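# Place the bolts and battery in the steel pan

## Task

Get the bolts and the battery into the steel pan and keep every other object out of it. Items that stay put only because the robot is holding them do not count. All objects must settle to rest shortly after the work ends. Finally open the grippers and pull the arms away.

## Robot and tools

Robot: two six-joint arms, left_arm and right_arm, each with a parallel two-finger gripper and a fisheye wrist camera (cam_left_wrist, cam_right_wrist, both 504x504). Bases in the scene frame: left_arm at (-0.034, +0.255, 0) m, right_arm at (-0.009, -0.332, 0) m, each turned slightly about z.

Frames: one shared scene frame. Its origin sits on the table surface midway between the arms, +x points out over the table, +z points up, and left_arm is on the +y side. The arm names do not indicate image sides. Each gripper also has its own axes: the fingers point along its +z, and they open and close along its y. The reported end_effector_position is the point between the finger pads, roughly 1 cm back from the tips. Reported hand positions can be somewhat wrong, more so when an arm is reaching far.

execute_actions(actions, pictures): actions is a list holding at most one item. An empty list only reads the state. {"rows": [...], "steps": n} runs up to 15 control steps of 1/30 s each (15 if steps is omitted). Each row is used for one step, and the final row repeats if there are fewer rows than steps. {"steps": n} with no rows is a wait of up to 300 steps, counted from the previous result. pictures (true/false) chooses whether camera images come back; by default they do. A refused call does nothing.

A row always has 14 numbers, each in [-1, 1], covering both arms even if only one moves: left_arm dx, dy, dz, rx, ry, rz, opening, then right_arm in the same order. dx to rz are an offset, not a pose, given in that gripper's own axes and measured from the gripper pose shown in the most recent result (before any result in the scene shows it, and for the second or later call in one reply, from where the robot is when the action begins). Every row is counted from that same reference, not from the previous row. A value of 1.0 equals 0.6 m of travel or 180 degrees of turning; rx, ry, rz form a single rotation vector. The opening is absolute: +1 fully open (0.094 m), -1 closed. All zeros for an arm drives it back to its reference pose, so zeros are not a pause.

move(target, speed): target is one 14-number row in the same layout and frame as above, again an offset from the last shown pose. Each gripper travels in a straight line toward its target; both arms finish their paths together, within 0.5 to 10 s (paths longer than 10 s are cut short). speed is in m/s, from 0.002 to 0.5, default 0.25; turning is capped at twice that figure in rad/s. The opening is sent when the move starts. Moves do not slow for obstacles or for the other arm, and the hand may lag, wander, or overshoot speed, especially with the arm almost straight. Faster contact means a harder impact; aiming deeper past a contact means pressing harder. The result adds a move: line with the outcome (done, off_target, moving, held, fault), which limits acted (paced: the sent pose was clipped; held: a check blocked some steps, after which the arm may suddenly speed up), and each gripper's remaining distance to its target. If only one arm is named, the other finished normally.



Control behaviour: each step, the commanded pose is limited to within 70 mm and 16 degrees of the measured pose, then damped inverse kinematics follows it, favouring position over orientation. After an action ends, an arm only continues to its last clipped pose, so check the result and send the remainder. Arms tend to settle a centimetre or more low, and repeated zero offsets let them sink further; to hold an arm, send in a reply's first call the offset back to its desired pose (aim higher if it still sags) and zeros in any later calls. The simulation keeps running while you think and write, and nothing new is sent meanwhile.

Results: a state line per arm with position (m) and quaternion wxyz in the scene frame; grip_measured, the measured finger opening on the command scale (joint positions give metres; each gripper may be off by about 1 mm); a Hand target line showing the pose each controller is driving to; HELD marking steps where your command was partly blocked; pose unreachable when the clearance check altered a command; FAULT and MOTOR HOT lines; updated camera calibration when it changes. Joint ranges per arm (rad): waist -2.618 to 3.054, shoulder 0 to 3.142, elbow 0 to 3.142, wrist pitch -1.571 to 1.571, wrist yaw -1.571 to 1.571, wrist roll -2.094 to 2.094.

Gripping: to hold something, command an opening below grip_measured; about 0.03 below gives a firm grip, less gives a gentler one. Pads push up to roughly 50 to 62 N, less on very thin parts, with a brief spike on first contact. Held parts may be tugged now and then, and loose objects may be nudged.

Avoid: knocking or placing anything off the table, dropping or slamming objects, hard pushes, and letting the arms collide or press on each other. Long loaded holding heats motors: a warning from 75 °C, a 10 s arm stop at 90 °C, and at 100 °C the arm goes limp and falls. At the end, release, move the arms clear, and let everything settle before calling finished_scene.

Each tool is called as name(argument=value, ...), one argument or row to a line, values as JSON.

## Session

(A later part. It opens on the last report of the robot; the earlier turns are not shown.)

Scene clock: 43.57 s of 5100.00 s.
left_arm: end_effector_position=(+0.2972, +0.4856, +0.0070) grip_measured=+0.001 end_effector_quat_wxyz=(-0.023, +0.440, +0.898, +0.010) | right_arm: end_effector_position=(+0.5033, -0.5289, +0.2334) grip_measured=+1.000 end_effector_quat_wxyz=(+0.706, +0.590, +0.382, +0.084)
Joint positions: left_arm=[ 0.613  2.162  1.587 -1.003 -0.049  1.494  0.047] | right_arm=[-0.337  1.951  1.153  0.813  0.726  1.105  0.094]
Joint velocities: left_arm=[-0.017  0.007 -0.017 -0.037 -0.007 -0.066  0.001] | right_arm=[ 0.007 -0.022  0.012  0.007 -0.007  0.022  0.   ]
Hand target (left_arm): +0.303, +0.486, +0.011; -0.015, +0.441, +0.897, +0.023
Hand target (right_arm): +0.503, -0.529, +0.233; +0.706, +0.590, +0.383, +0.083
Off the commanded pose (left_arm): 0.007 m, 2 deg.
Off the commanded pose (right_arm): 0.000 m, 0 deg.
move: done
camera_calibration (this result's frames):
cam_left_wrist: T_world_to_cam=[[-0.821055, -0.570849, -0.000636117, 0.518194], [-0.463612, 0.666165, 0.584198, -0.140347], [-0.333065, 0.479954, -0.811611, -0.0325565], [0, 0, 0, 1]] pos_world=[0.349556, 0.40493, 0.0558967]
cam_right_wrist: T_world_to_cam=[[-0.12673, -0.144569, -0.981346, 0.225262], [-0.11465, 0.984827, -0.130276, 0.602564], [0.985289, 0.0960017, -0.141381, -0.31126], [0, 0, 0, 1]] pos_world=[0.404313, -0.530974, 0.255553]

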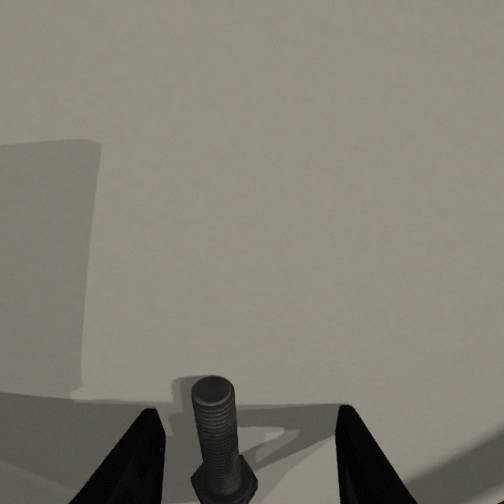

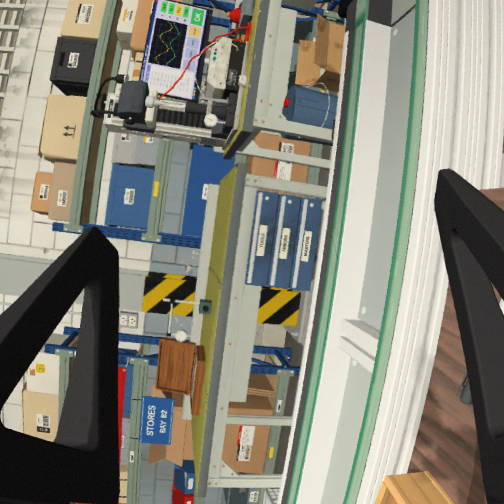

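move(
  target=[0.012,0.008,0.004,0,0,0,0,0,0,0,0,0,0,1],
)

move(
  target=[0,0,0,0,0,0,-1,0,0,0,0,0,0,1],
)

move(
  target=[0,0,-0.19,0,0,0,-1,0,0,0,0,0,0,1],
)

move(
  target=[-0.67,-0.25,-0.03,0.03,-0.05,-0.2,-1,0,0,0,0,0,0,1],
)

Scene clock: 47.93 s of 5100.00 s.
left_arm: end_effector_position=(+0.2970, +0.4856, +0.0065) grip_measured=+0.001 end_effector_quat_wxyz=(-0.021, +0.443, +0.896, +0.008) | right_arm: end_effector_position=(+0.5033, -0.5289, +0.2334) grip_measured=+1.000 end_effector_quat_wxyz=(+0.706, +0.591, +0.381, +0.085)
Joint positions: left_arm=[ 0.615  2.163  1.587 -1.003 -0.044  1.504  0.047] | right_arm=[-0.337  1.951  1.153  0.813  0.726  1.108  0.094]
Joint velocities: left_arm=[-0.017  0.007 -0.012  0.007 -0.051 -0.022 -0.   ] | right_arm=[-0.007 -0.007 -0.012  0.022 -0.022  0.066  0.   ]
Hand target (left_arm): +0.296, +0.494, +0.005; -0.022, +0.440, +0.898, +0.010
Hand target (right_arm): +0.503, -0.529, +0.233; +0.706, +0.590, +0.382, +0.084
Off the commanded pose (left_arm): 0.009 m, 1 deg.
Off the commanded pose (right_arm): 0.000 m, 0 deg.
After step 90, 0.67 s passed at rest.
move: done
camera_calibration (this result's frames):
cam_left_wrist: T_world_to_cam=[[-0.825362, -0.564602, 0.00106521, 0.51628], [-0.459368, 0.67262, 0.58014, -0.144471], [-0.328265, 0.478337, -0.814516, -0.0335936], [0, 0, 0, 1]] pos_world=[0.348725, 0.404736, 0.0559011]
cam_right_wrist: T_world_to_cam=[[-0.124421, -0.142658, -0.981921, 0.225245], [-0.11438, 0.985075, -0.128623, 0.602174], [0.985615, 0.0963089, -0.138881, -0.311845], [0, 0, 0, 1]] pos_world=[0.404261, -0.53102, 0.255317]

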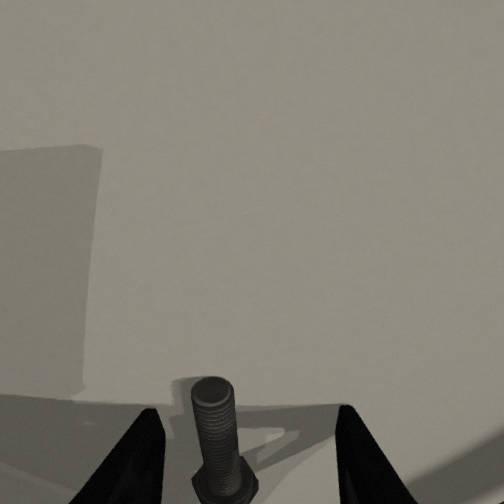

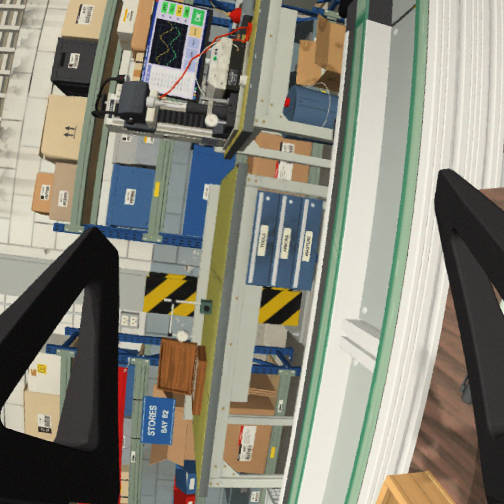

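Scene clock: 48.43 s of 5100.00 s.
left_arm: end_effector_position=(+0.2962, +0.4850, +0.0065) grip_measured=-0.872 end_effector_quat_wxyz=(-0.022, +0.443, +0.896, +0.006) | right_arm: end_effector_position=(+0.5033, -0.5289, +0.2334) grip_measured=+1.000 end_effector_quat_wxyz=(+0.706, +0.591, +0.380, +0.087)
Joint positions: left_arm=[ 0.615  2.163  1.587 -1.007 -0.044  1.504  0.006] | right_arm=[-0.337  1.951  1.153  0.813  0.726  1.111  0.094]
Joint velocities: left_arm=[-0.017 -0.007 -0.012  0.037  0.022  0.022  0.   ] | right_arm=[-0.017  0.007 -0.012  0.022 -0.022 -0.037  0.   ]
Hand target (left_arm): +0.297, +0.486, +0.006; -0.021, +0.443, +0.896, +0.008
Hand target (right_arm): +0.503, -0.529, +0.233; +0.706, +0.591, +0.381, +0.085
Off the commanded pose (left_arm): 0.001 m, 0 deg.
Off the commanded pose (right_arm): 0.000 m, 0 deg.
move: done
camera_calibration (this result's frames):
cam_left_wrist: T_world_to_cam=[[-0.825351, -0.564595, 0.00526098, 0.515203], [-0.457339, 0.673966, 0.580182, -0.145743], [-0.331114, 0.476448, -0.81447, -0.0318353], [0, 0, 0, 1]] pos_world=[0.348029, 0.404275, 0.0559178]
cam_right_wrist: T_world_to_cam=[[-0.122111, -0.140747, -0.982486, 0.225225], [-0.114114, 0.985321, -0.12697, 0.601784], [0.985934, 0.0966113, -0.13638, -0.31243], [0, 0, 0, 1]] pos_world=[0.40421, -0.531066, 0.25508]

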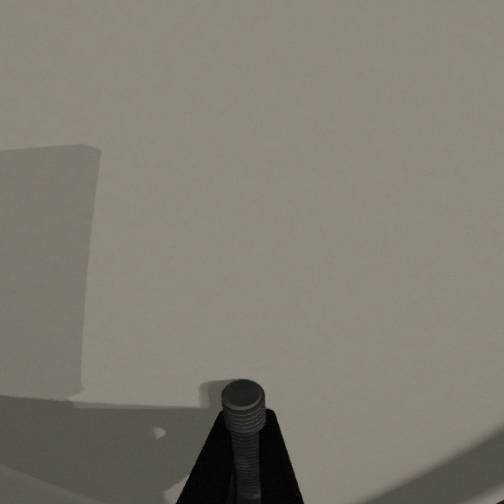

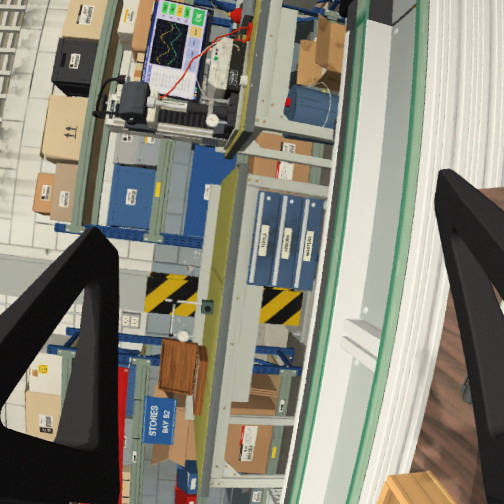

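Scene clock: 49.63 s of 5100.00 s.
left_arm: end_effector_position=(+0.2943, +0.4838, +0.1112) grip_measured=-0.872 end_effector_quat_wxyz=(-0.026, +0.442, +0.897, -0.001) | right_arm: end_effector_position=(+0.5033, -0.5289, +0.2334) grip_measured=+1.000 end_effector_quat_wxyz=(+0.706, +0.592, +0.379, +0.088)
Joint positions: left_arm=[ 0.615  2.109  1.925 -1.414 -0.044  1.501  0.006] | right_arm=[-0.337  1.951  1.153  0.813  0.726  1.115  0.094]
Joint velocities: left_arm=[-0.007 -0.007 -0.012  0.037 -0.051  0.007  0.   ] | right_arm=[-0.002 -0.002 -0.007  0.022  0.066 -0.007  0.   ]
Hand target (left_arm): +0.299, +0.482, +0.120; -0.022, +0.444, +0.896, +0.006
Hand target (right_arm): +0.503, -0.529, +0.233; +0.706, +0.591, +0.380, +0.087
Off the commanded pose (left_arm): 0.011 m, 1 deg.
Off the commanded pose (right_arm): 0.000 m, 0 deg.
move: off_target (left_arm)
camera_calibration (this result's frames):
cam_left_wrist: T_world_to_cam=[[-0.823235, -0.567307, 0.0211275, 0.511329], [-0.45196, 0.677464, 0.580323, -0.209786], [-0.343534, 0.468193, -0.814113, 0.061003], [0, 0, 0, 1]] pos_world=[0.347086, 0.403642, 0.160604]
cam_right_wrist: T_world_to_cam=[[-0.119511, -0.138595, -0.983112, 0.225201], [-0.11382, 0.985593, -0.125108, 0.601345], [0.986287, 0.0969457, -0.133564, -0.313088], [0, 0, 0, 1]] pos_world=[0.404153, -0.531117, 0.254814]

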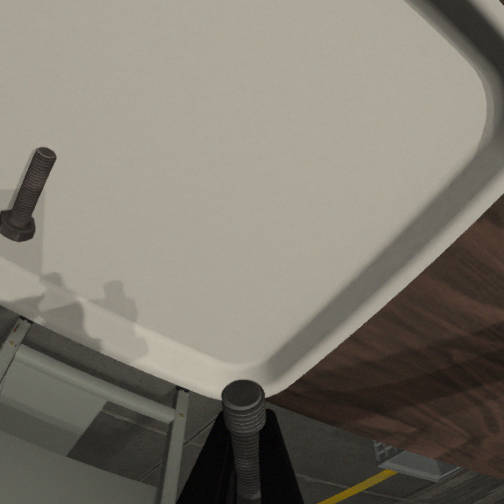

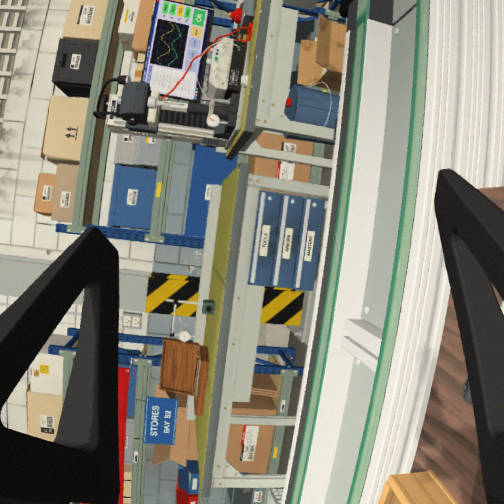

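Scene clock: 52.13 s of 5100.00 s.
left_arm: end_effector_position=(+0.4206, +0.0767, +0.1001) grip_measured=-0.872 end_effector_quat_wxyz=(+0.020, +0.146, +0.988, -0.049) | right_arm: end_effector_position=(+0.5033, -0.5289, +0.2334) grip_measured=+1.000 end_effector_quat_wxyz=(+0.706, +0.593, +0.378, +0.089)
Joint positions: left_arm=[-0.314  2.508  2.559 -1.564  0.088 -0.053  0.006] | right_arm=[-0.337  1.951  1.153  0.813  0.726  1.118  0.094]
Joint velocities: left_arm=[-0.007 -0.007 -0.012 -0.022  0.007 -0.037 -0.002] | right_arm=[-0.002 -0.007  0.012 -0.007 -0.007 -0.081  0.   ]
Hand target (left_arm): +0.424, +0.078, +0.113; +0.035, +0.140, +0.988, -0.055
Hand target (right_arm): +0.503, -0.529, +0.233; +0.706, +0.592, +0.379, +0.088
Off the commanded pose (left_arm): 0.015 m, 2 deg.
Off the commanded pose (right_arm): 0.000 m, 0 deg.
joint sent to its limit (left arm) — the command would take joint 4 (wrist pitch) past its lower limit, so that joint was sent only as far as its limit.
move: off_target (left_arm)
camera_calibration (this result's frames):
cam_left_wrist: T_world_to_cam=[[-0.339405, -0.936975, 0.0829558, 0.203241], [-0.803576, 0.334661, 0.492207, 0.312478], [-0.488948, 0.100396, -0.866516, 0.380571], [0, 0, 0, 1]] pos_world=[0.50616, 0.04765, 0.159107]
cam_right_wrist: T_world_to_cam=[[-0.117198, -0.136681, -0.983658, 0.225177], [-0.113562, 0.985831, -0.123452, 0.600955], [0.986594, 0.0972377, -0.13106, -0.313672], [0, 0, 0, 1]] pos_world=[0.404103, -0.531162, 0.254577]

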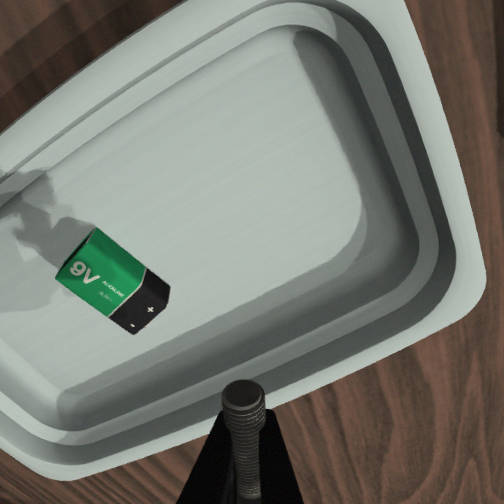

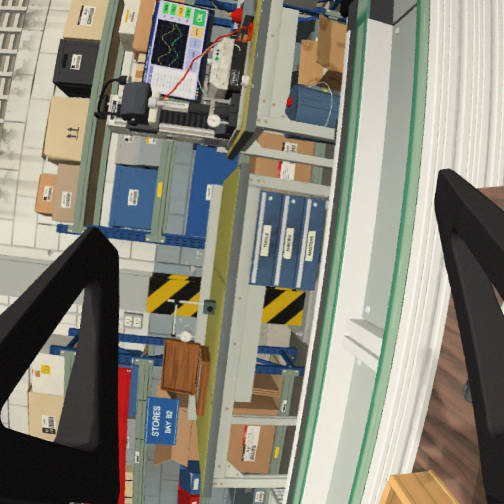

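move(
  target=[0,0,0.09,0,0,0,-1,0,0,0,0,0,0,1],
)

move(
  target=[0,0,0,0,0,0,-0.2,0,0,0,0,0,0,1],
)

move(
  target=[0,0,-0.12,0,0,0,0,0,0,0,0,0,0,1],
)

move(
  target=[0.25,0.69,-0.07,0,-0.04,-0.59,0,0,0,0,0,0,0,1],
)

Scene clock: 56.33 s of 5100.00 s.
left_arm: end_effector_position=(+0.4190, +0.0773, +0.0329) grip_measured=-0.872 end_effector_quat_wxyz=(-0.001, +0.142, +0.989, -0.045) | right_arm: end_effector_position=(+0.5033, -0.5289, +0.2334) grip_measured=+1.000 end_effector_quat_wxyz=(+0.705, +0.593, +0.377, +0.090)
Joint positions: left_arm=[-0.314  2.495  2.267 -1.326  0.088 -0.059  0.006] | right_arm=[-0.337  1.951  1.153  0.813  0.726  1.121  0.094]
Joint velocities: left_arm=[-0.007  0.022 -0.012  0.007 -0.095 -0.037 -0.001] | right_arm=[ 0.017 -0.007 -0.007 -0.022 -0.037  0.022  0.   ]
Hand target (left_arm): +0.422, +0.071, +0.046; +0.019, +0.146, +0.988, -0.049
Hand target (right_arm): +0.503, -0.529, +0.233; +0.705, +0.593, +0.378, +0.089
Off the commanded pose (left_arm): 0.015 m, 2 deg.
Off the commanded pose (right_arm): 0.000 m, 0 deg.
After step 90, 0.07 s passed at rest.
move: off_target (left_arm)
camera_calibration (this result's frames):
cam_left_wrist: T_world_to_cam=[[-0.330371, -0.940182, 0.0831382, 0.205266], [-0.785105, 0.32263, 0.528696, 0.336052], [-0.523894, 0.109394, -0.84473, 0.334727], [0, 0, 0, 1]] pos_world=[0.507011, 0.0479499, 0.0880192]
cam_right_wrist: T_world_to_cam=[[-0.114595, -0.134526, -0.984262, 0.225147], [-0.113277, 0.986096, -0.121588, 0.600516], [0.986933, 0.0975604, -0.128241, -0.31433], [0, 0, 0, 1]] pos_world=[0.404048, -0.531212, 0.25431]

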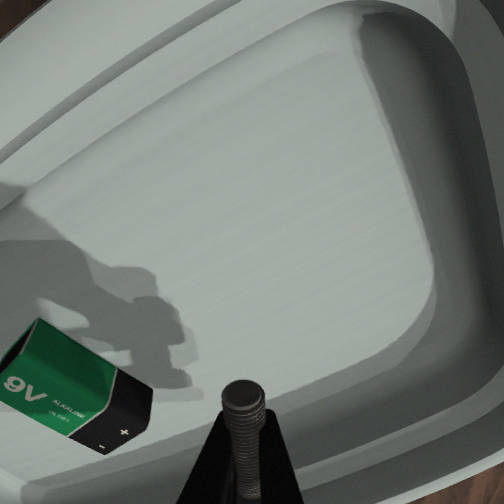

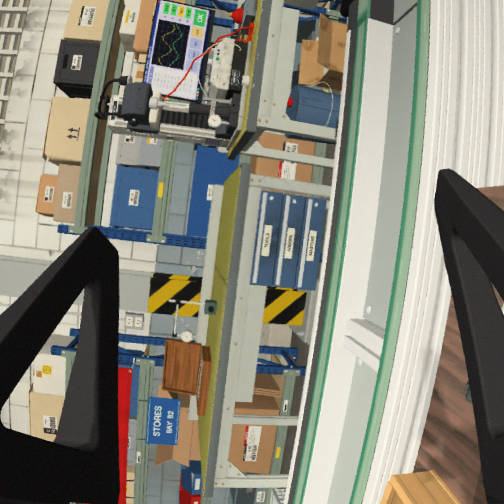

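Scene clock: 56.83 s of 5100.00 s.
left_arm: end_effector_position=(+0.4190, +0.0772, +0.0329) grip_measured=-0.201 end_effector_quat_wxyz=(-0.001, +0.142, +0.989, -0.045) | right_arm: end_effector_position=(+0.5033, -0.5289, +0.2334) grip_measured=+1.000 end_effector_quat_wxyz=(+0.705, +0.594, +0.376, +0.091)
Joint positions: left_arm=[-0.314  2.495  2.267 -1.326  0.088 -0.059  0.038] | right_arm=[-0.337  1.951  1.153  0.813  0.726  1.124  0.094]
Joint velocities: left_arm=[ 0.007 -0.012  0.002  0.007  0.051 -0.007  0.001] | right_arm=[-0.002  0.007  0.002  0.051 -0.051  0.037  0.   ]
Hand target (left_arm): +0.419, +0.077, +0.033; -0.001, +0.142, +0.989, -0.045
Hand target (right_arm): +0.503, -0.529, +0.233; +0.705, +0.593, +0.377, +0.090
Off the commanded pose (left_arm): 0.000 m, 0 deg.
Off the commanded pose (right_arm): 0.000 m, 0 deg.
move: done
camera_calibration (this result's frames):
cam_left_wrist: T_world_to_cam=[[-0.330401, -0.940172, 0.0831404, 0.205277], [-0.785295, 0.322698, 0.528373, 0.336216], [-0.52359, 0.109285, -0.844932, 0.334666], [0, 0, 0, 1]] pos_world=[0.507081, 0.0479251, 0.088056]
cam_right_wrist: T_world_to_cam=[[-0.11228, -0.132609, -0.984788, 0.225119], [-0.113027, 0.986327, -0.11993, 0.600126], [0.987227, 0.0978421, -0.125734, -0.314914], [0, 0, 0, 1]] pos_world=[0.403999, -0.531256, 0.254072]

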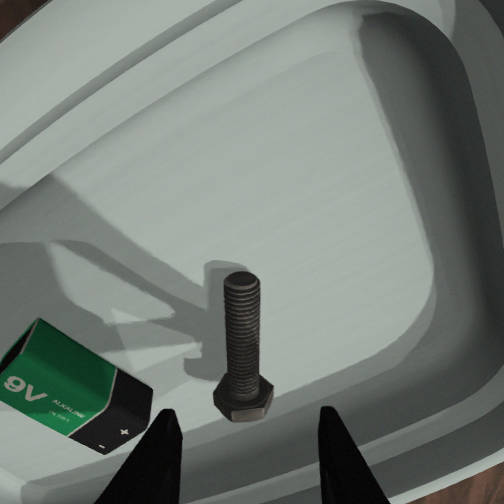

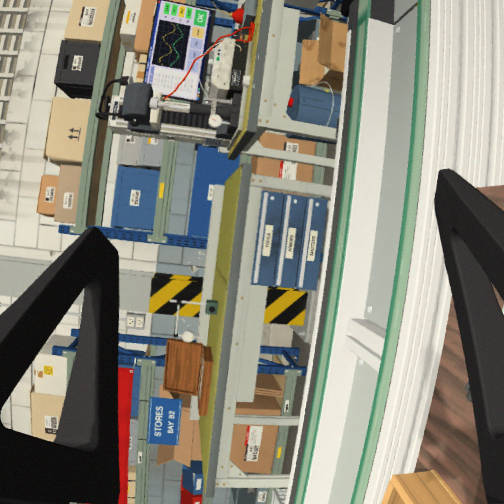

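Scene clock: 57.83 s of 5100.00 s.
left_arm: end_effector_position=(+0.4168, +0.0814, +0.0927) grip_measured=-0.001 end_effector_quat_wxyz=(+0.006, +0.142, +0.989, -0.046) | right_arm: end_effector_position=(+0.5033, -0.5289, +0.2334) grip_measured=+1.000 end_effector_quat_wxyz=(+0.705, +0.595, +0.375, +0.092)
Joint positions: left_arm=[-0.307  2.507  2.529 -1.563  0.088 -0.054  0.047] | right_arm=[-0.337  1.951  1.153  0.813  0.726  1.128  0.094]
Joint velocities: left_arm=[-0.002 -0.017 -0.007 -0.022 -0.022  0.037  0.   ] | right_arm=[ 0.002  0.012  0.027  0.022  0.051 -0.007  0.   ]
Hand target (left_arm): +0.419, +0.085, +0.104; +0.017, +0.141, +0.989, -0.049
Hand target (right_arm): +0.503, -0.529, +0.233; +0.705, +0.594, +0.376, +0.091
Off the commanded pose (left_arm): 0.013 m, 1 deg.
Off the commanded pose (right_arm): 0.000 m, 0 deg.
joint sent to its limit (left arm) — the command would take joint 4 (wrist pitch) past its lower limit, so that joint was sent only as far as its limit.
move: off_target (left_arm)
camera_calibration (this result's frames):
cam_left_wrist: T_world_to_cam=[[-0.329971, -0.94033, 0.0830637, 0.203294], [-0.792235, 0.323697, 0.517286, 0.305405], [-0.513307, 0.104883, -0.851772, 0.380236], [0, 0, 0, 1]] pos_world=[0.504211, 0.0524243, 0.149006]
cam_right_wrist: T_world_to_cam=[[-0.109674, -0.130452, -0.98537, 0.225084], [-0.112751, 0.986584, -0.118063, 0.599688], [0.987552, 0.0981531, -0.122912, -0.315572], [0, 0, 0, 1]] pos_world=[0.403945, -0.531305, 0.253805]

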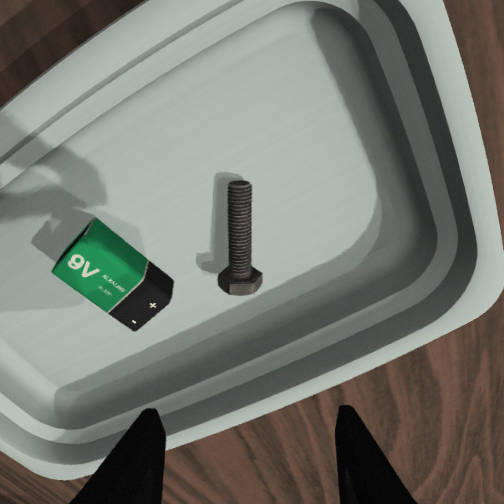

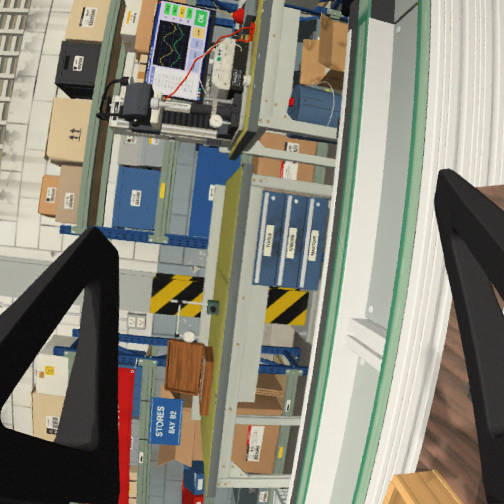

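Scene clock: 62.23 s of 5100.00 s.
left_arm: end_effector_position=(+0.3836, +0.5168, +0.0724) grip_measured=-0.001 end_effector_quat_wxyz=(+0.001, +0.707, -0.705, +0.049) | right_arm: end_effector_position=(+0.5033, -0.5289, +0.2334) grip_measured=+1.000 end_effector_quat_wxyz=(+0.705, +0.595, +0.374, +0.094)
Joint positions: left_arm=[ 0.622  2.584  2.592 -1.56   0.096 -0.983  0.047] | right_arm=[-0.337  1.951  1.153  0.813  0.726  1.131  0.094]
Joint velocities: left_arm=[ 0.007 -0.022 -0.022 -0.066 -0.037 -0.081 -0.   ] | right_arm=[-0.032  0.002 -0.007 -0.066  0.051  0.022  0.   ]
Hand target (left_arm): +0.385, +0.519, +0.083; -0.012, +0.709, -0.704, +0.049
Hand target (right_arm): +0.503, -0.529, +0.233; +0.705, +0.595, +0.375, +0.092
Off the commanded pose (left_arm): 0.023 m, 3 deg.
Off the commanded pose (right_arm): 0.000 m, 0 deg.
joint sent to its limit (left arm) — the command would take joint 4 (wrist pitch) past its lower limit, so that joint was sent only as far as its limit.
move: off_target (left_arm)
camera_calibration (this result's frames):
cam_left_wrist: T_world_to_cam=[[0.996723, -0.0467874, 0.065985, -0.365967], [-0.0770006, -0.798688, 0.596798, 0.448491], [0.0247788, -0.599923, -0.799674, 0.454324], [0, 0, 0, 1]] pos_world=[0.388044, 0.613642, 0.119801]
cam_right_wrist: T_world_to_cam=[[-0.107067, -0.128293, -0.98594, 0.225047], [-0.11248, 0.986837, -0.116195, 0.599249], [0.987869, 0.098458, -0.120088, -0.316229], [0, 0, 0, 1]] pos_world=[0.403892, -0.531354, 0.253537]

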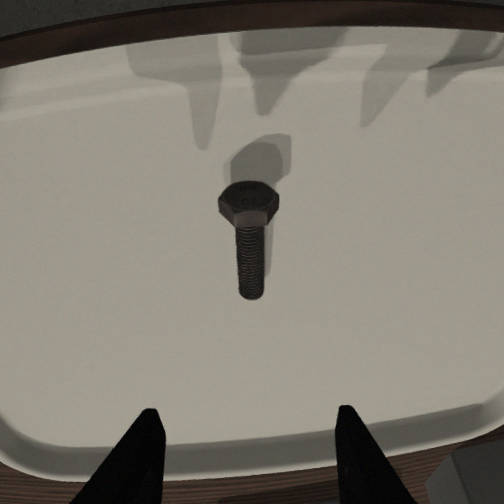

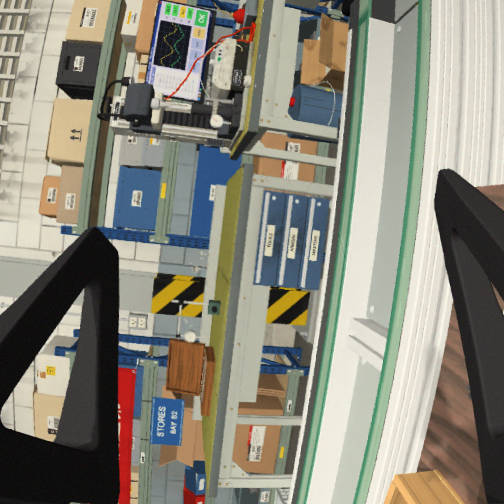

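move(
  target=[-0.022,-0.008,0.095,0.02,-0.05,0,0,0,0,0,0,0,0,1],
)

Scene clock: 65.93 s of 5100.00 s.
left_arm: end_effector_position=(+0.3874, +0.5224, +0.0093) grip_measured=-0.001 end_effector_quat_wxyz=(-0.057, +0.710, -0.701, +0.018) | right_arm: end_effector_position=(+0.5033, -0.5289, +0.2334) grip_measured=+1.000 end_effector_quat_wxyz=(+0.705, +0.596, +0.373, +0.095)
Joint positions: left_arm=[ 0.596  2.432  2.054 -1.074  0.009 -1.018  0.047] | right_arm=[-0.337  1.951  1.153  0.813  0.726  1.134  0.094]
Joint velocities: left_arm=[ 0.022 -0.002 -0.007 -0.022 -0.095  0.095  0.   ] | right_arm=[ 0.002  0.002 -0.012 -0.037 -0.022 -0.037  0.   ]
Hand target (left_arm): +0.392, +0.525, +0.015; -0.077, +0.709, -0.701, +0.014
Hand target (right_arm): +0.503, -0.529, +0.233; +0.705, +0.595, +0.374, +0.093
Off the commanded pose (left_arm): 0.008 m, 2 deg.
Off the commanded pose (right_arm): 0.000 m, 0 deg.
move: done
camera_calibration (this result's frames):
cam_left_wrist: T_world_to_cam=[[0.994379, -0.0420115, 0.0971921, -0.367271], [-0.084519, -0.867847, 0.48959, 0.531005], [0.0637794, -0.495053, -0.866519, 0.337864], [0, 0, 0, 1]] pos_world=[0.388537, 0.612662, 0.0684866]
cam_right_wrist: T_world_to_cam=[[-0.104748, -0.126373, -0.986437, 0.225011], [-0.112243, 0.987058, -0.114534, 0.598859], [0.988144, 0.0987238, -0.117577, -0.316813], [0, 0, 0, 1]] pos_world=[0.403845, -0.531396, 0.253299]

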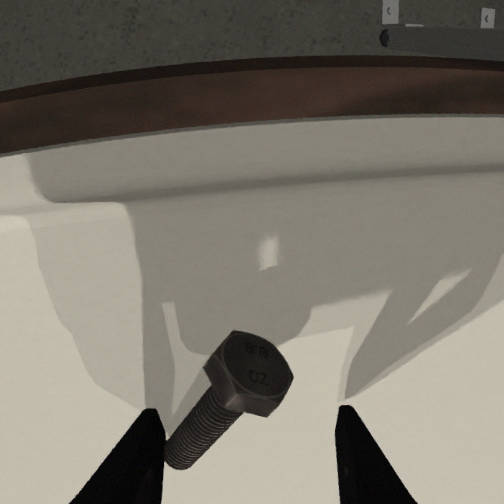

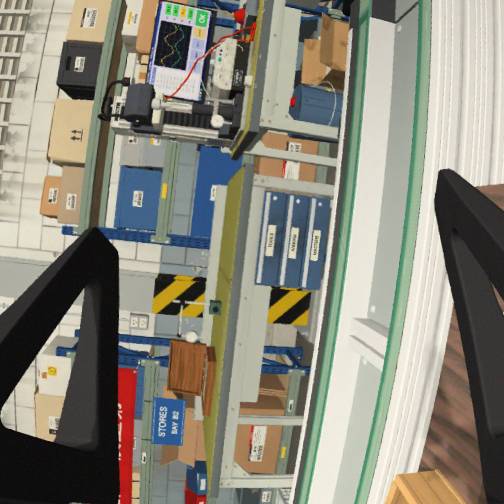

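Bolt got nudged; closing should realign it.

move(
  target=[0,0,0.004,0,0,0,-1,0,0,0,0,0,0,1],
)

move(
  target=[0,0,-0.19,0,0,0,-1,0,0,0,0,0,0,1],
)

Scene clock: 68.30 s of 5100.00 s.
left_arm: end_effector_position=(+0.3873, +0.5223, +0.0081) grip_measured=-0.875 end_effector_quat_wxyz=(-0.056, +0.710, -0.701, +0.017) | right_arm: end_effector_position=(+0.5033, -0.5289, +0.2334) grip_measured=+1.000 end_effector_quat_wxyz=(+0.705, +0.596, +0.372, +0.096)
Joint positions: left_arm=[ 0.596  2.434  2.054 -1.073  0.009 -1.018  0.006] | right_arm=[-0.337  1.951  1.153  0.813  0.726  1.138  0.094]
Joint velocities: left_arm=[ 0.027 -0.007  0.002  0.081 -0.037 -0.037 -0.   ] | right_arm=[ 0.012  0.002 -0.002 -0.11  -0.066 -0.037  0.   ]
Hand target (left_arm): +0.388, +0.523, +0.007; -0.057, +0.710, -0.701, +0.018
Hand target (right_arm): +0.503, -0.529, +0.233; +0.705, +0.596, +0.373, +0.095
Off the commanded pose (left_arm): 0.001 m, 0 deg.
Off the commanded pose (right_arm): 0.000 m, 0 deg.
move: done
camera_calibration (this result's frames):
cam_left_wrist: T_world_to_cam=[[0.994548, -0.0415324, 0.0956562, -0.367366], [-0.0834115, -0.867358, 0.490645, 0.530871], [0.0625905, -0.495949, -0.866093, 0.337677], [0, 0, 0, 1]] pos_world=[0.388508, 0.612669, 0.0671312]
cam_right_wrist: T_world_to_cam=[[-0.102138, -0.124212, -0.986985, 0.224969], [-0.111982, 0.987303, -0.112663, 0.59842], [0.988447, 0.099017, -0.114751, -0.31747], [0, 0, 0, 1]] pos_world=[0.403792, -0.531443, 0.253031]

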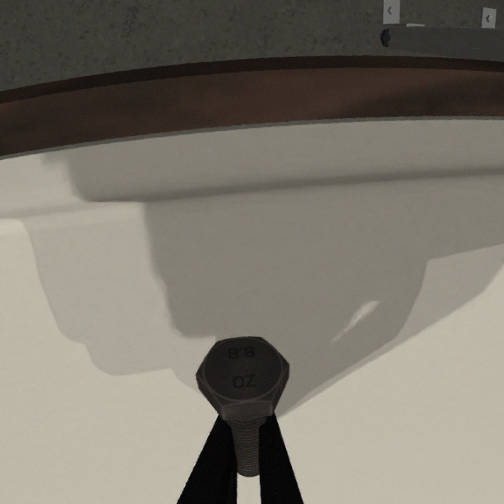

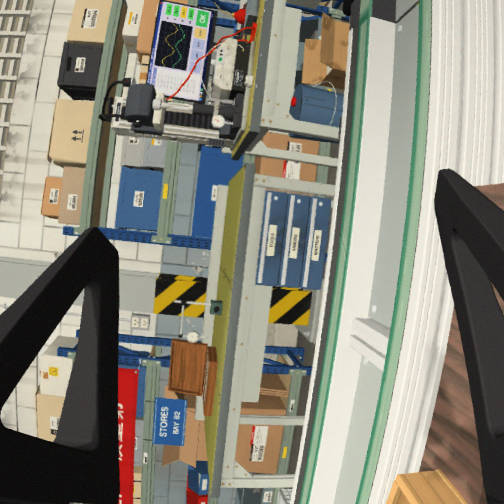

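Scene clock: 69.57 s of 5100.00 s.
left_arm: end_effector_position=(+0.3727, +0.5131, +0.1081) grip_measured=-0.875 end_effector_quat_wxyz=(-0.042, +0.711, -0.702, +0.014) | right_arm: end_effector_position=(+0.5033, -0.5289, +0.2334) grip_measured=+1.000 end_effector_quat_wxyz=(+0.704, +0.597, +0.371, +0.097)
Joint positions: left_arm=[ 0.596  2.403  2.4   -1.48   0.009 -1.018  0.006] | right_arm=[-0.337  1.951  1.153  0.813  0.726  1.141  0.094]
Joint velocities: left_arm=[-0.012 -0.012  0.007 -0.007 -0.037 -0.022 -0.002] | right_arm=[ 0.002 -0.002 -0.012 -0.007 -0.007 -0.007  0.   ]
Hand target (left_arm): +0.374, +0.517, +0.121; -0.057, +0.710, -0.701, +0.017
Hand target (right_arm): +0.503, -0.529, +0.233; +0.705, +0.596, +0.372, +0.096
Off the commanded pose (left_arm): 0.014 m, 2 deg.
Off the commanded pose (right_arm): 0.000 m, 0 deg.
move: off_target (left_arm)
camera_calibration (this result's frames):
cam_left_wrist: T_world_to_cam=[[0.996622, -0.0402156, 0.0716098, -0.361645], [-0.0710515, -0.85951, 0.506156, 0.462218], [0.0411941, -0.509534, -0.859464, 0.434864], [0, 0, 0, 1]] pos_world=[0.375351, 0.604315, 0.165693]
cam_right_wrist: T_world_to_cam=[[-0.0995272, -0.122049, -0.987521, 0.224924], [-0.111725, 0.987544, -0.110792, 0.597982], [0.988743, 0.099304, -0.111923, -0.318127], [0, 0, 0, 1]] pos_world=[0.403741, -0.53149, 0.252763]

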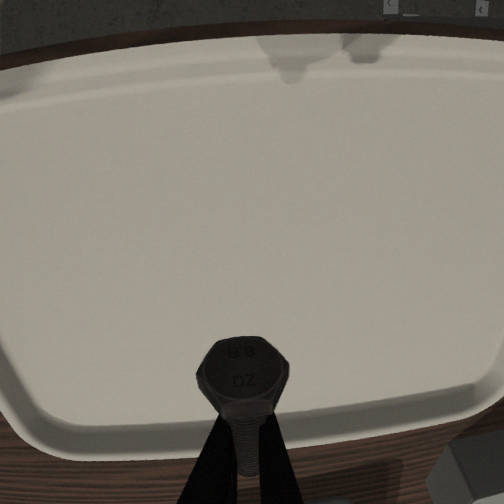

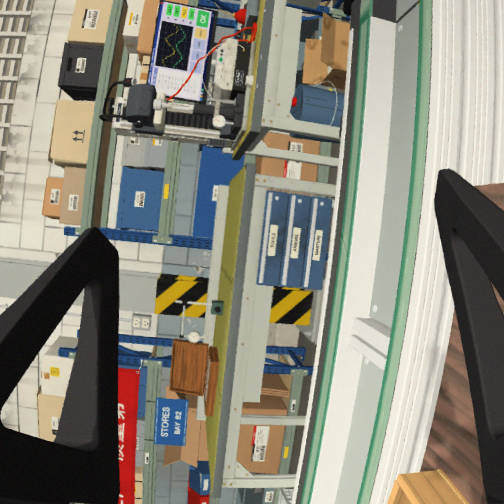

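move(
  target=[0.58,-0.075,-0.045,0.04,0,0.45,-1,0,0,0,0,0,0,1],
)

move(
  target=[0,0,0.1,0,0,0,-1,0,0,0,0,0,0,1],
)

Scene clock: 76.00 s of 5100.00 s.
left_arm: end_effector_position=(+0.4162, +0.1667, +0.1120) grip_measured=-0.876 end_effector_quat_wxyz=(+0.069, -0.084, +0.994, -0.013) | right_arm: end_effector_position=(+0.5033, -0.5289, +0.2334) grip_measured=+1.000 end_effector_quat_wxyz=(+0.704, +0.598, +0.371, +0.098)
Joint positions: left_arm=[-0.171  2.192  2.05  -1.289 -0.013 -0.369  0.006] | right_arm=[-0.337  1.951  1.153  0.813  0.726  1.144  0.094]
Joint velocities: left_arm=[-0.007  0.002  0.002  0.007 -0.022  0.022 -0.   ] | right_arm=[-0.017 -0.027 -0.002  0.066 -0.007 -0.007  0.   ]
Hand target (left_arm): +0.422, +0.168, +0.124; +0.085, -0.081, +0.993, -0.012
Hand target (right_arm): +0.503, -0.529, +0.233; +0.704, +0.597, +0.372, +0.097
Off the commanded pose (left_arm): 0.014 m, 2 deg.
Off the commanded pose (right_arm): 0.000 m, 0 deg.
After step 90, 0.10 s passed at rest.
move: off_target (left_arm)
camera_calibration (this result's frames):
cam_left_wrist: T_world_to_cam=[[0.115041, -0.993019, 0.0260348, 0.11173], [-0.901025, -0.0932774, 0.42362, 0.392605], [-0.418234, -0.0721919, -0.905466, 0.383436], [0, 0, 0, 1]] pos_world=[0.501259, 0.175252, 0.177964]
cam_right_wrist: T_world_to_cam=[[-0.097205, -0.120126, -0.987988, 0.224881], [-0.111501, 0.987754, -0.109127, 0.597592], [0.988999, 0.0995539, -0.109409, -0.318711], [0, 0, 0, 1]] pos_world=[0.403696, -0.531531, 0.252524]

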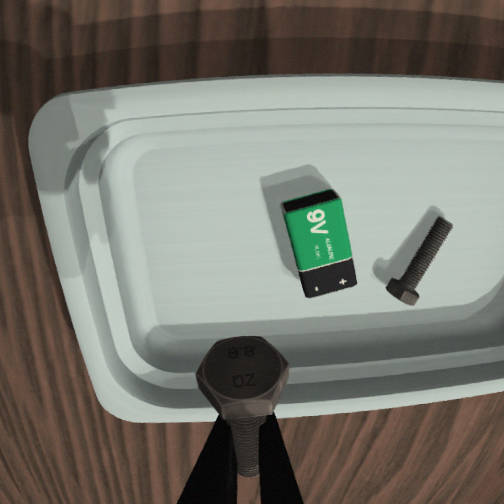

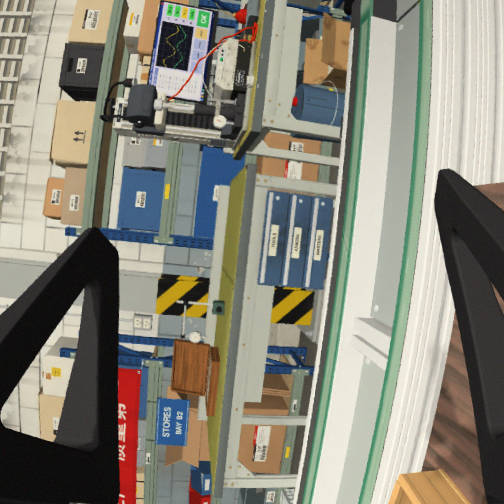

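Scene clock: 77.03 s of 5100.00 s.
left_arm: end_effector_position=(+0.4192, +0.1661, +0.0441) grip_measured=-0.876 end_effector_quat_wxyz=(+0.051, -0.084, +0.995, -0.008) | right_arm: end_effector_position=(+0.5033, -0.5289, +0.2334) grip_measured=+1.000 end_effector_quat_wxyz=(+0.704, +0.598, +0.369, +0.099)
Joint positions: left_arm=[-0.171  2.255  1.887 -1.101 -0.013 -0.369  0.006] | right_arm=[-0.337  1.951  1.153  0.813  0.726  1.148  0.094]
Joint velocities: left_arm=[-0.002  0.012 -0.002  0.037 -0.022  0.007  0.   ] | right_arm=[ 0.002 -0.007 -0.022  0.037 -0.022 -0.007  0.   ]
Hand target (left_arm): +0.425, +0.165, +0.053; +0.069, -0.084, +0.994, -0.013
Hand target (right_arm): +0.503, -0.529, +0.233; +0.704, +0.598, +0.370, +0.098
Off the commanded pose (left_arm): 0.010 m, 2 deg.
Off the commanded pose (right_arm): 0.000 m, 0 deg.
move: done
camera_calibration (this result's frames):
cam_left_wrist: T_world_to_cam=[[0.115782, -0.99317, 0.0143909, 0.11277], [-0.884919, -0.0965602, 0.455626, 0.416401], [-0.451124, -0.065488, -0.890055, 0.335176], [0, 0, 0, 1]] pos_world=[0.50663, 0.174157, 0.106979]
cam_right_wrist: T_world_to_cam=[[-0.0945913, -0.117961, -0.988503, 0.224831], [-0.111253, 0.987988, -0.107253, 0.597153], [0.98928, 0.0998291, -0.106579, -0.319367], [0, 0, 0, 1]] pos_world=[0.403646, -0.531577, 0.252255]

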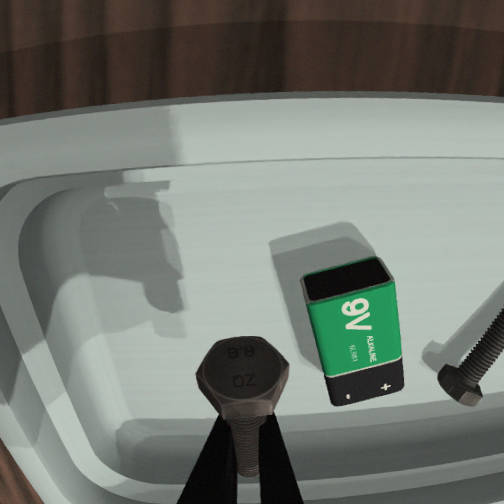

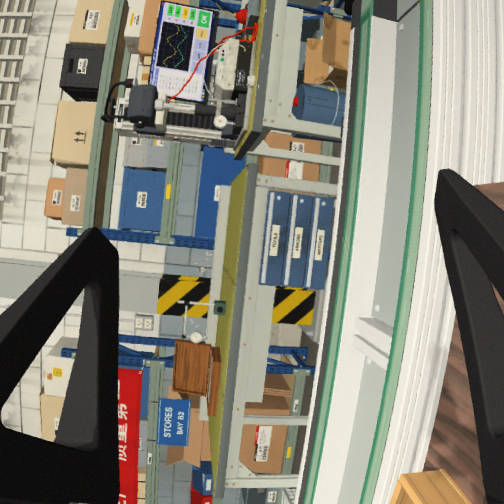

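Release, then check the far end of the tray.

move(
  target=[-0.01,0.01,0.02,0,0,0,-1,0,0,0,0,0,0,1],
)

move(
  target=[0,0,0,0,0,0,-0.4,0,0,0,0,0,0,1],
)

move(
  target=[0,0,-0.16,0,0,0,0,0,0,0,0,0,0,1],
)

move(
  target=[-0.1,0.4,-0.12,0,-0.2,0,0,0,0,0,0,0,0,1],
)

Scene clock: 80.07 s of 5100.00 s.
left_arm: end_effector_position=(+0.4189, +0.1707, +0.0283) grip_measured=-0.876 end_effector_quat_wxyz=(+0.037, -0.083, +0.996, -0.004) | right_arm: end_effector_position=(+0.5033, -0.5289, +0.2334) grip_measured=+1.000 end_effector_quat_wxyz=(+0.704, +0.599, +0.368, +0.101)
Joint positions: left_arm=[-0.162  2.291  1.887 -1.093 -0.013 -0.358  0.006] | right_arm=[-0.337  1.951  1.153  0.813  0.726  1.151  0.094]
Joint velocities: left_arm=[-0.007 -0.027 -0.007  0.007 -0.007  0.066 -0.001] | right_arm=[-0.007 -0.012 -0.007 -0.066  0.037 -0.081  0.   ]
Hand target (left_arm): +0.425, +0.173, +0.033; +0.051, -0.084, +0.995, -0.008
Hand target (right_arm): +0.503, -0.529, +0.233; +0.704, +0.598, +0.369, +0.099
Off the commanded pose (left_arm): 0.008 m, 2 deg.
Off the commanded pose (right_arm): 0.000 m, 0 deg.
move: done
camera_calibration (this result's frames):
cam_left_wrist: T_world_to_cam=[[0.114955, -0.99336, 0.00455376, 0.118223], [-0.871747, -0.0986817, 0.479916, 0.417914], [-0.47628, -0.0591386, -0.877302, 0.330302], [0, 0, 0, 1]] pos_world=[0.508041, 0.178212, 0.0886725]
cam_right_wrist: T_world_to_cam=[[-0.0919763, -0.115795, -0.989006, 0.224778], [-0.111011, 0.988217, -0.105379, 0.596715], [0.989554, 0.100098, -0.103747, -0.320023], [0, 0, 0, 1]] pos_world=[0.403596, -0.531621, 0.251986]

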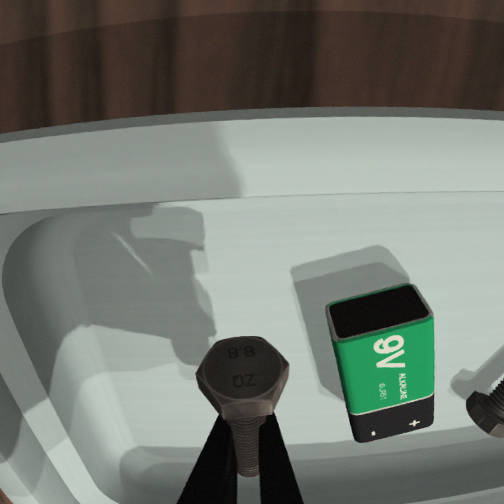

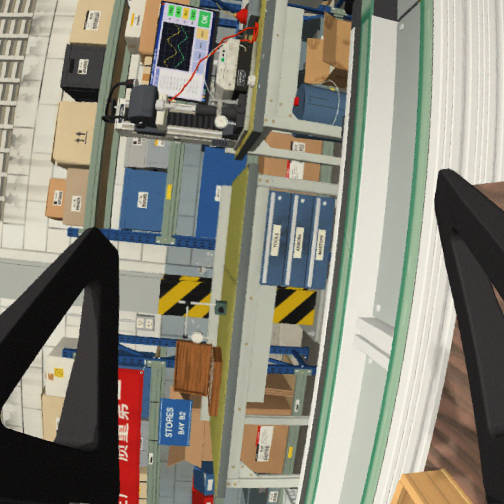

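Scene clock: 80.57 s of 5100.00 s.
left_arm: end_effector_position=(+0.4189, +0.1707, +0.0283) grip_measured=-0.401 end_effector_quat_wxyz=(+0.037, -0.083, +0.996, -0.004) | right_arm: end_effector_position=(+0.5033, -0.5289, +0.2334) grip_measured=+1.000 end_effector_quat_wxyz=(+0.704, +0.599, +0.368, +0.102)
Joint positions: left_arm=[-0.162  2.291  1.887 -1.093 -0.013 -0.358  0.028] | right_arm=[-0.337  1.951  1.153  0.813  0.726  1.154  0.094]
Joint velocities: left_arm=[ 0.012  0.002 -0.002 -0.081 -0.081 -0.022 -0.   ] | right_arm=[-0.002  0.012 -0.017 -0.066  0.022  0.037  0.   ]
Hand target (left_arm): +0.419, +0.171, +0.028; +0.037, -0.083, +0.996, -0.004
Hand target (right_arm): +0.503, -0.529, +0.233; +0.704, +0.599, +0.369, +0.100
Off the commanded pose (left_arm): 0.000 m, 0 deg.
Off the commanded pose (right_arm): 0.000 m, 0 deg.
move: done
camera_calibration (this result's frames):
cam_left_wrist: T_world_to_cam=[[0.114955, -0.99336, 0.00455376, 0.118223], [-0.871747, -0.0986817, 0.479916, 0.417914], [-0.47628, -0.0591386, -0.877302, 0.330302], [0, 0, 0, 1]] pos_world=[0.508041, 0.178212, 0.0886725]
cam_right_wrist: T_world_to_cam=[[-0.0896509, -0.113868, -0.989443, 0.224728], [-0.1108, 0.988417, -0.103711, 0.596325], [0.989791, 0.100332, -0.101229, -0.320607], [0, 0, 0, 1]] pos_world=[0.403553, -0.531661, 0.251747]

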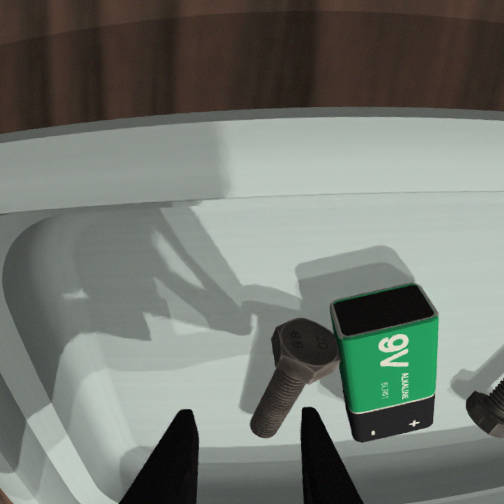

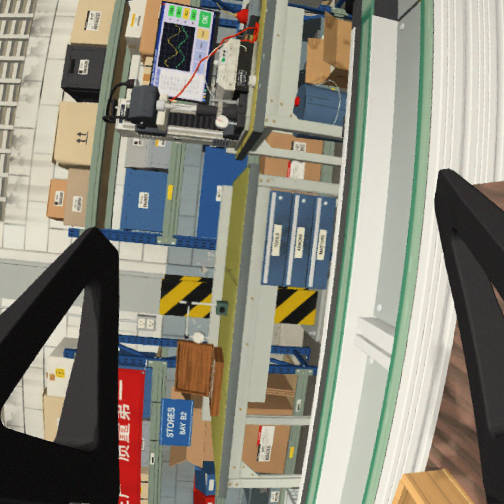

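Scene clock: 81.73 s of 5100.00 s.
left_arm: end_effector_position=(+0.4076, +0.1729, +0.1147) grip_measured=-0.001 end_effector_quat_wxyz=(+0.027, -0.083, +0.996, -0.001) | right_arm: end_effector_position=(+0.5033, -0.5289, +0.2334) grip_measured=+1.000 end_effector_quat_wxyz=(+0.704, +0.600, +0.367, +0.103)
Joint positions: left_arm=[-0.162  2.26   2.181 -1.44  -0.013 -0.358  0.047] | right_arm=[-0.337  1.951  1.153  0.813  0.726  1.158  0.094]
Joint velocities: left_arm=[ 0.002 -0.012  0.017 -0.007  0.007  0.066 -0.   ] | right_arm=[-0.012 -0.012 -0.017 -0.007 -0.022  0.022  0.   ]
Hand target (left_arm): +0.411, +0.172, +0.124; +0.038, -0.083, +0.996, -0.004
Hand target (right_arm): +0.503, -0.529, +0.233; +0.704, +0.599, +0.368, +0.102
Off the commanded pose (left_arm): 0.010 m, 1 deg.
Off the commanded pose (right_arm): 0.000 m, 0 deg.
move: done
camera_calibration (this result's frames):
cam_left_wrist: T_world_to_cam=[[0.114982, -0.993365, -0.00212771, 0.122069], [-0.861122, -0.100742, 0.498317, 0.360706], [-0.495225, -0.0554651, -0.866992, 0.406746], [0, 0, 0, 1]] pos_world=[0.498007, 0.180157, 0.173159]
cam_right_wrist: T_world_to_cam=[[-0.0870336, -0.1117, -0.989923, 0.22467], [-0.110567, 0.988638, -0.101834, 0.595887], [0.990051, 0.10059, -0.098395, -0.321262], [0, 0, 0, 1]] pos_world=[0.403505, -0.531705, 0.251477]

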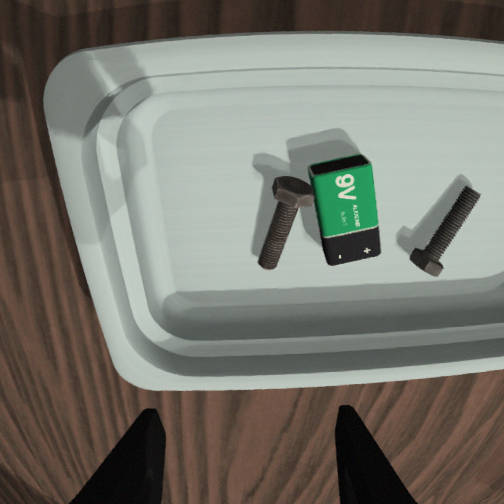

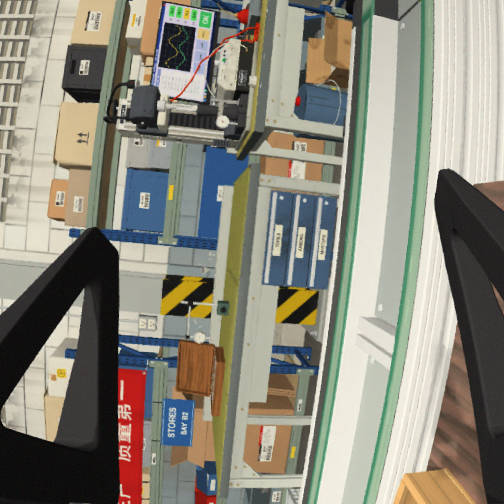

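Scene clock: 83.70 s of 5100.00 s.
left_arm: end_effector_position=(+0.4181, +0.4221, +0.1693) grip_measured=-0.001 end_effector_quat_wxyz=(+0.311, -0.094, +0.946, +0.018) | right_arm: end_effector_position=(+0.5033, -0.5289, +0.2334) grip_measured=+1.000 end_effector_quat_wxyz=(+0.703, +0.601, +0.365, +0.104)
Joint positions: left_arm=[ 0.435  1.826  1.57  -0.697  0.145  0.159  0.047] | right_arm=[-0.337  1.951  1.153  0.813  0.726  1.161  0.094]
Joint velocities: left_arm=[ 0.027 -0.002 -0.002  0.051  0.007  0.037 -0.001] | right_arm=[ 0.012 -0.012  0.002 -0.022  0.037  0.051  0.   ]
Hand target (left_arm): +0.420, +0.419, +0.181; +0.330, -0.086, +0.940, +0.018
Hand target (right_arm): +0.503, -0.529, +0.233; +0.704, +0.600, +0.367, +0.103
Off the commanded pose (left_arm): 0.020 m, 3 deg.
Off the commanded pose (right_arm): 0.000 m, 0 deg.
move: off_target (left_arm)
camera_calibration (this result's frames):
cam_left_wrist: T_world_to_cam=[[0.151947, -0.98833, -0.0107306, 0.352442], [-0.986804, -0.15108, -0.0582395, 0.535652], [0.0559387, 0.0194383, -0.998245, 0.233344], [0, 0, 0, 1]] pos_world=[0.461978, 0.424719, 0.267912]
cam_right_wrist: T_world_to_cam=[[-0.0844152, -0.10953, -0.990392, 0.224609], [-0.110339, 0.988855, -0.0999557, 0.595448], [0.990303, 0.100841, -0.0955598, -0.321918], [0, 0, 0, 1]] pos_world=[0.403458, -0.531748, 0.251208]

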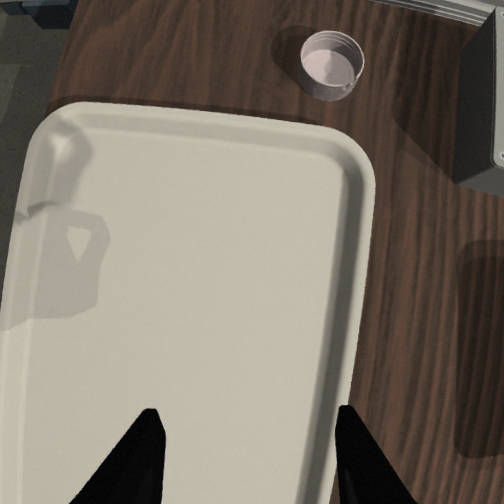

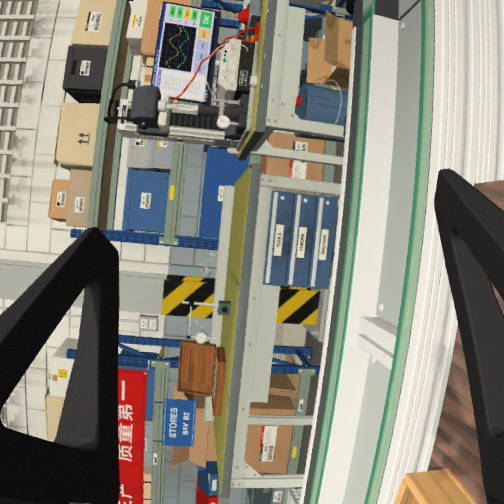

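finished_scene(
  scene=2,
)

The scene is finished: the task was done.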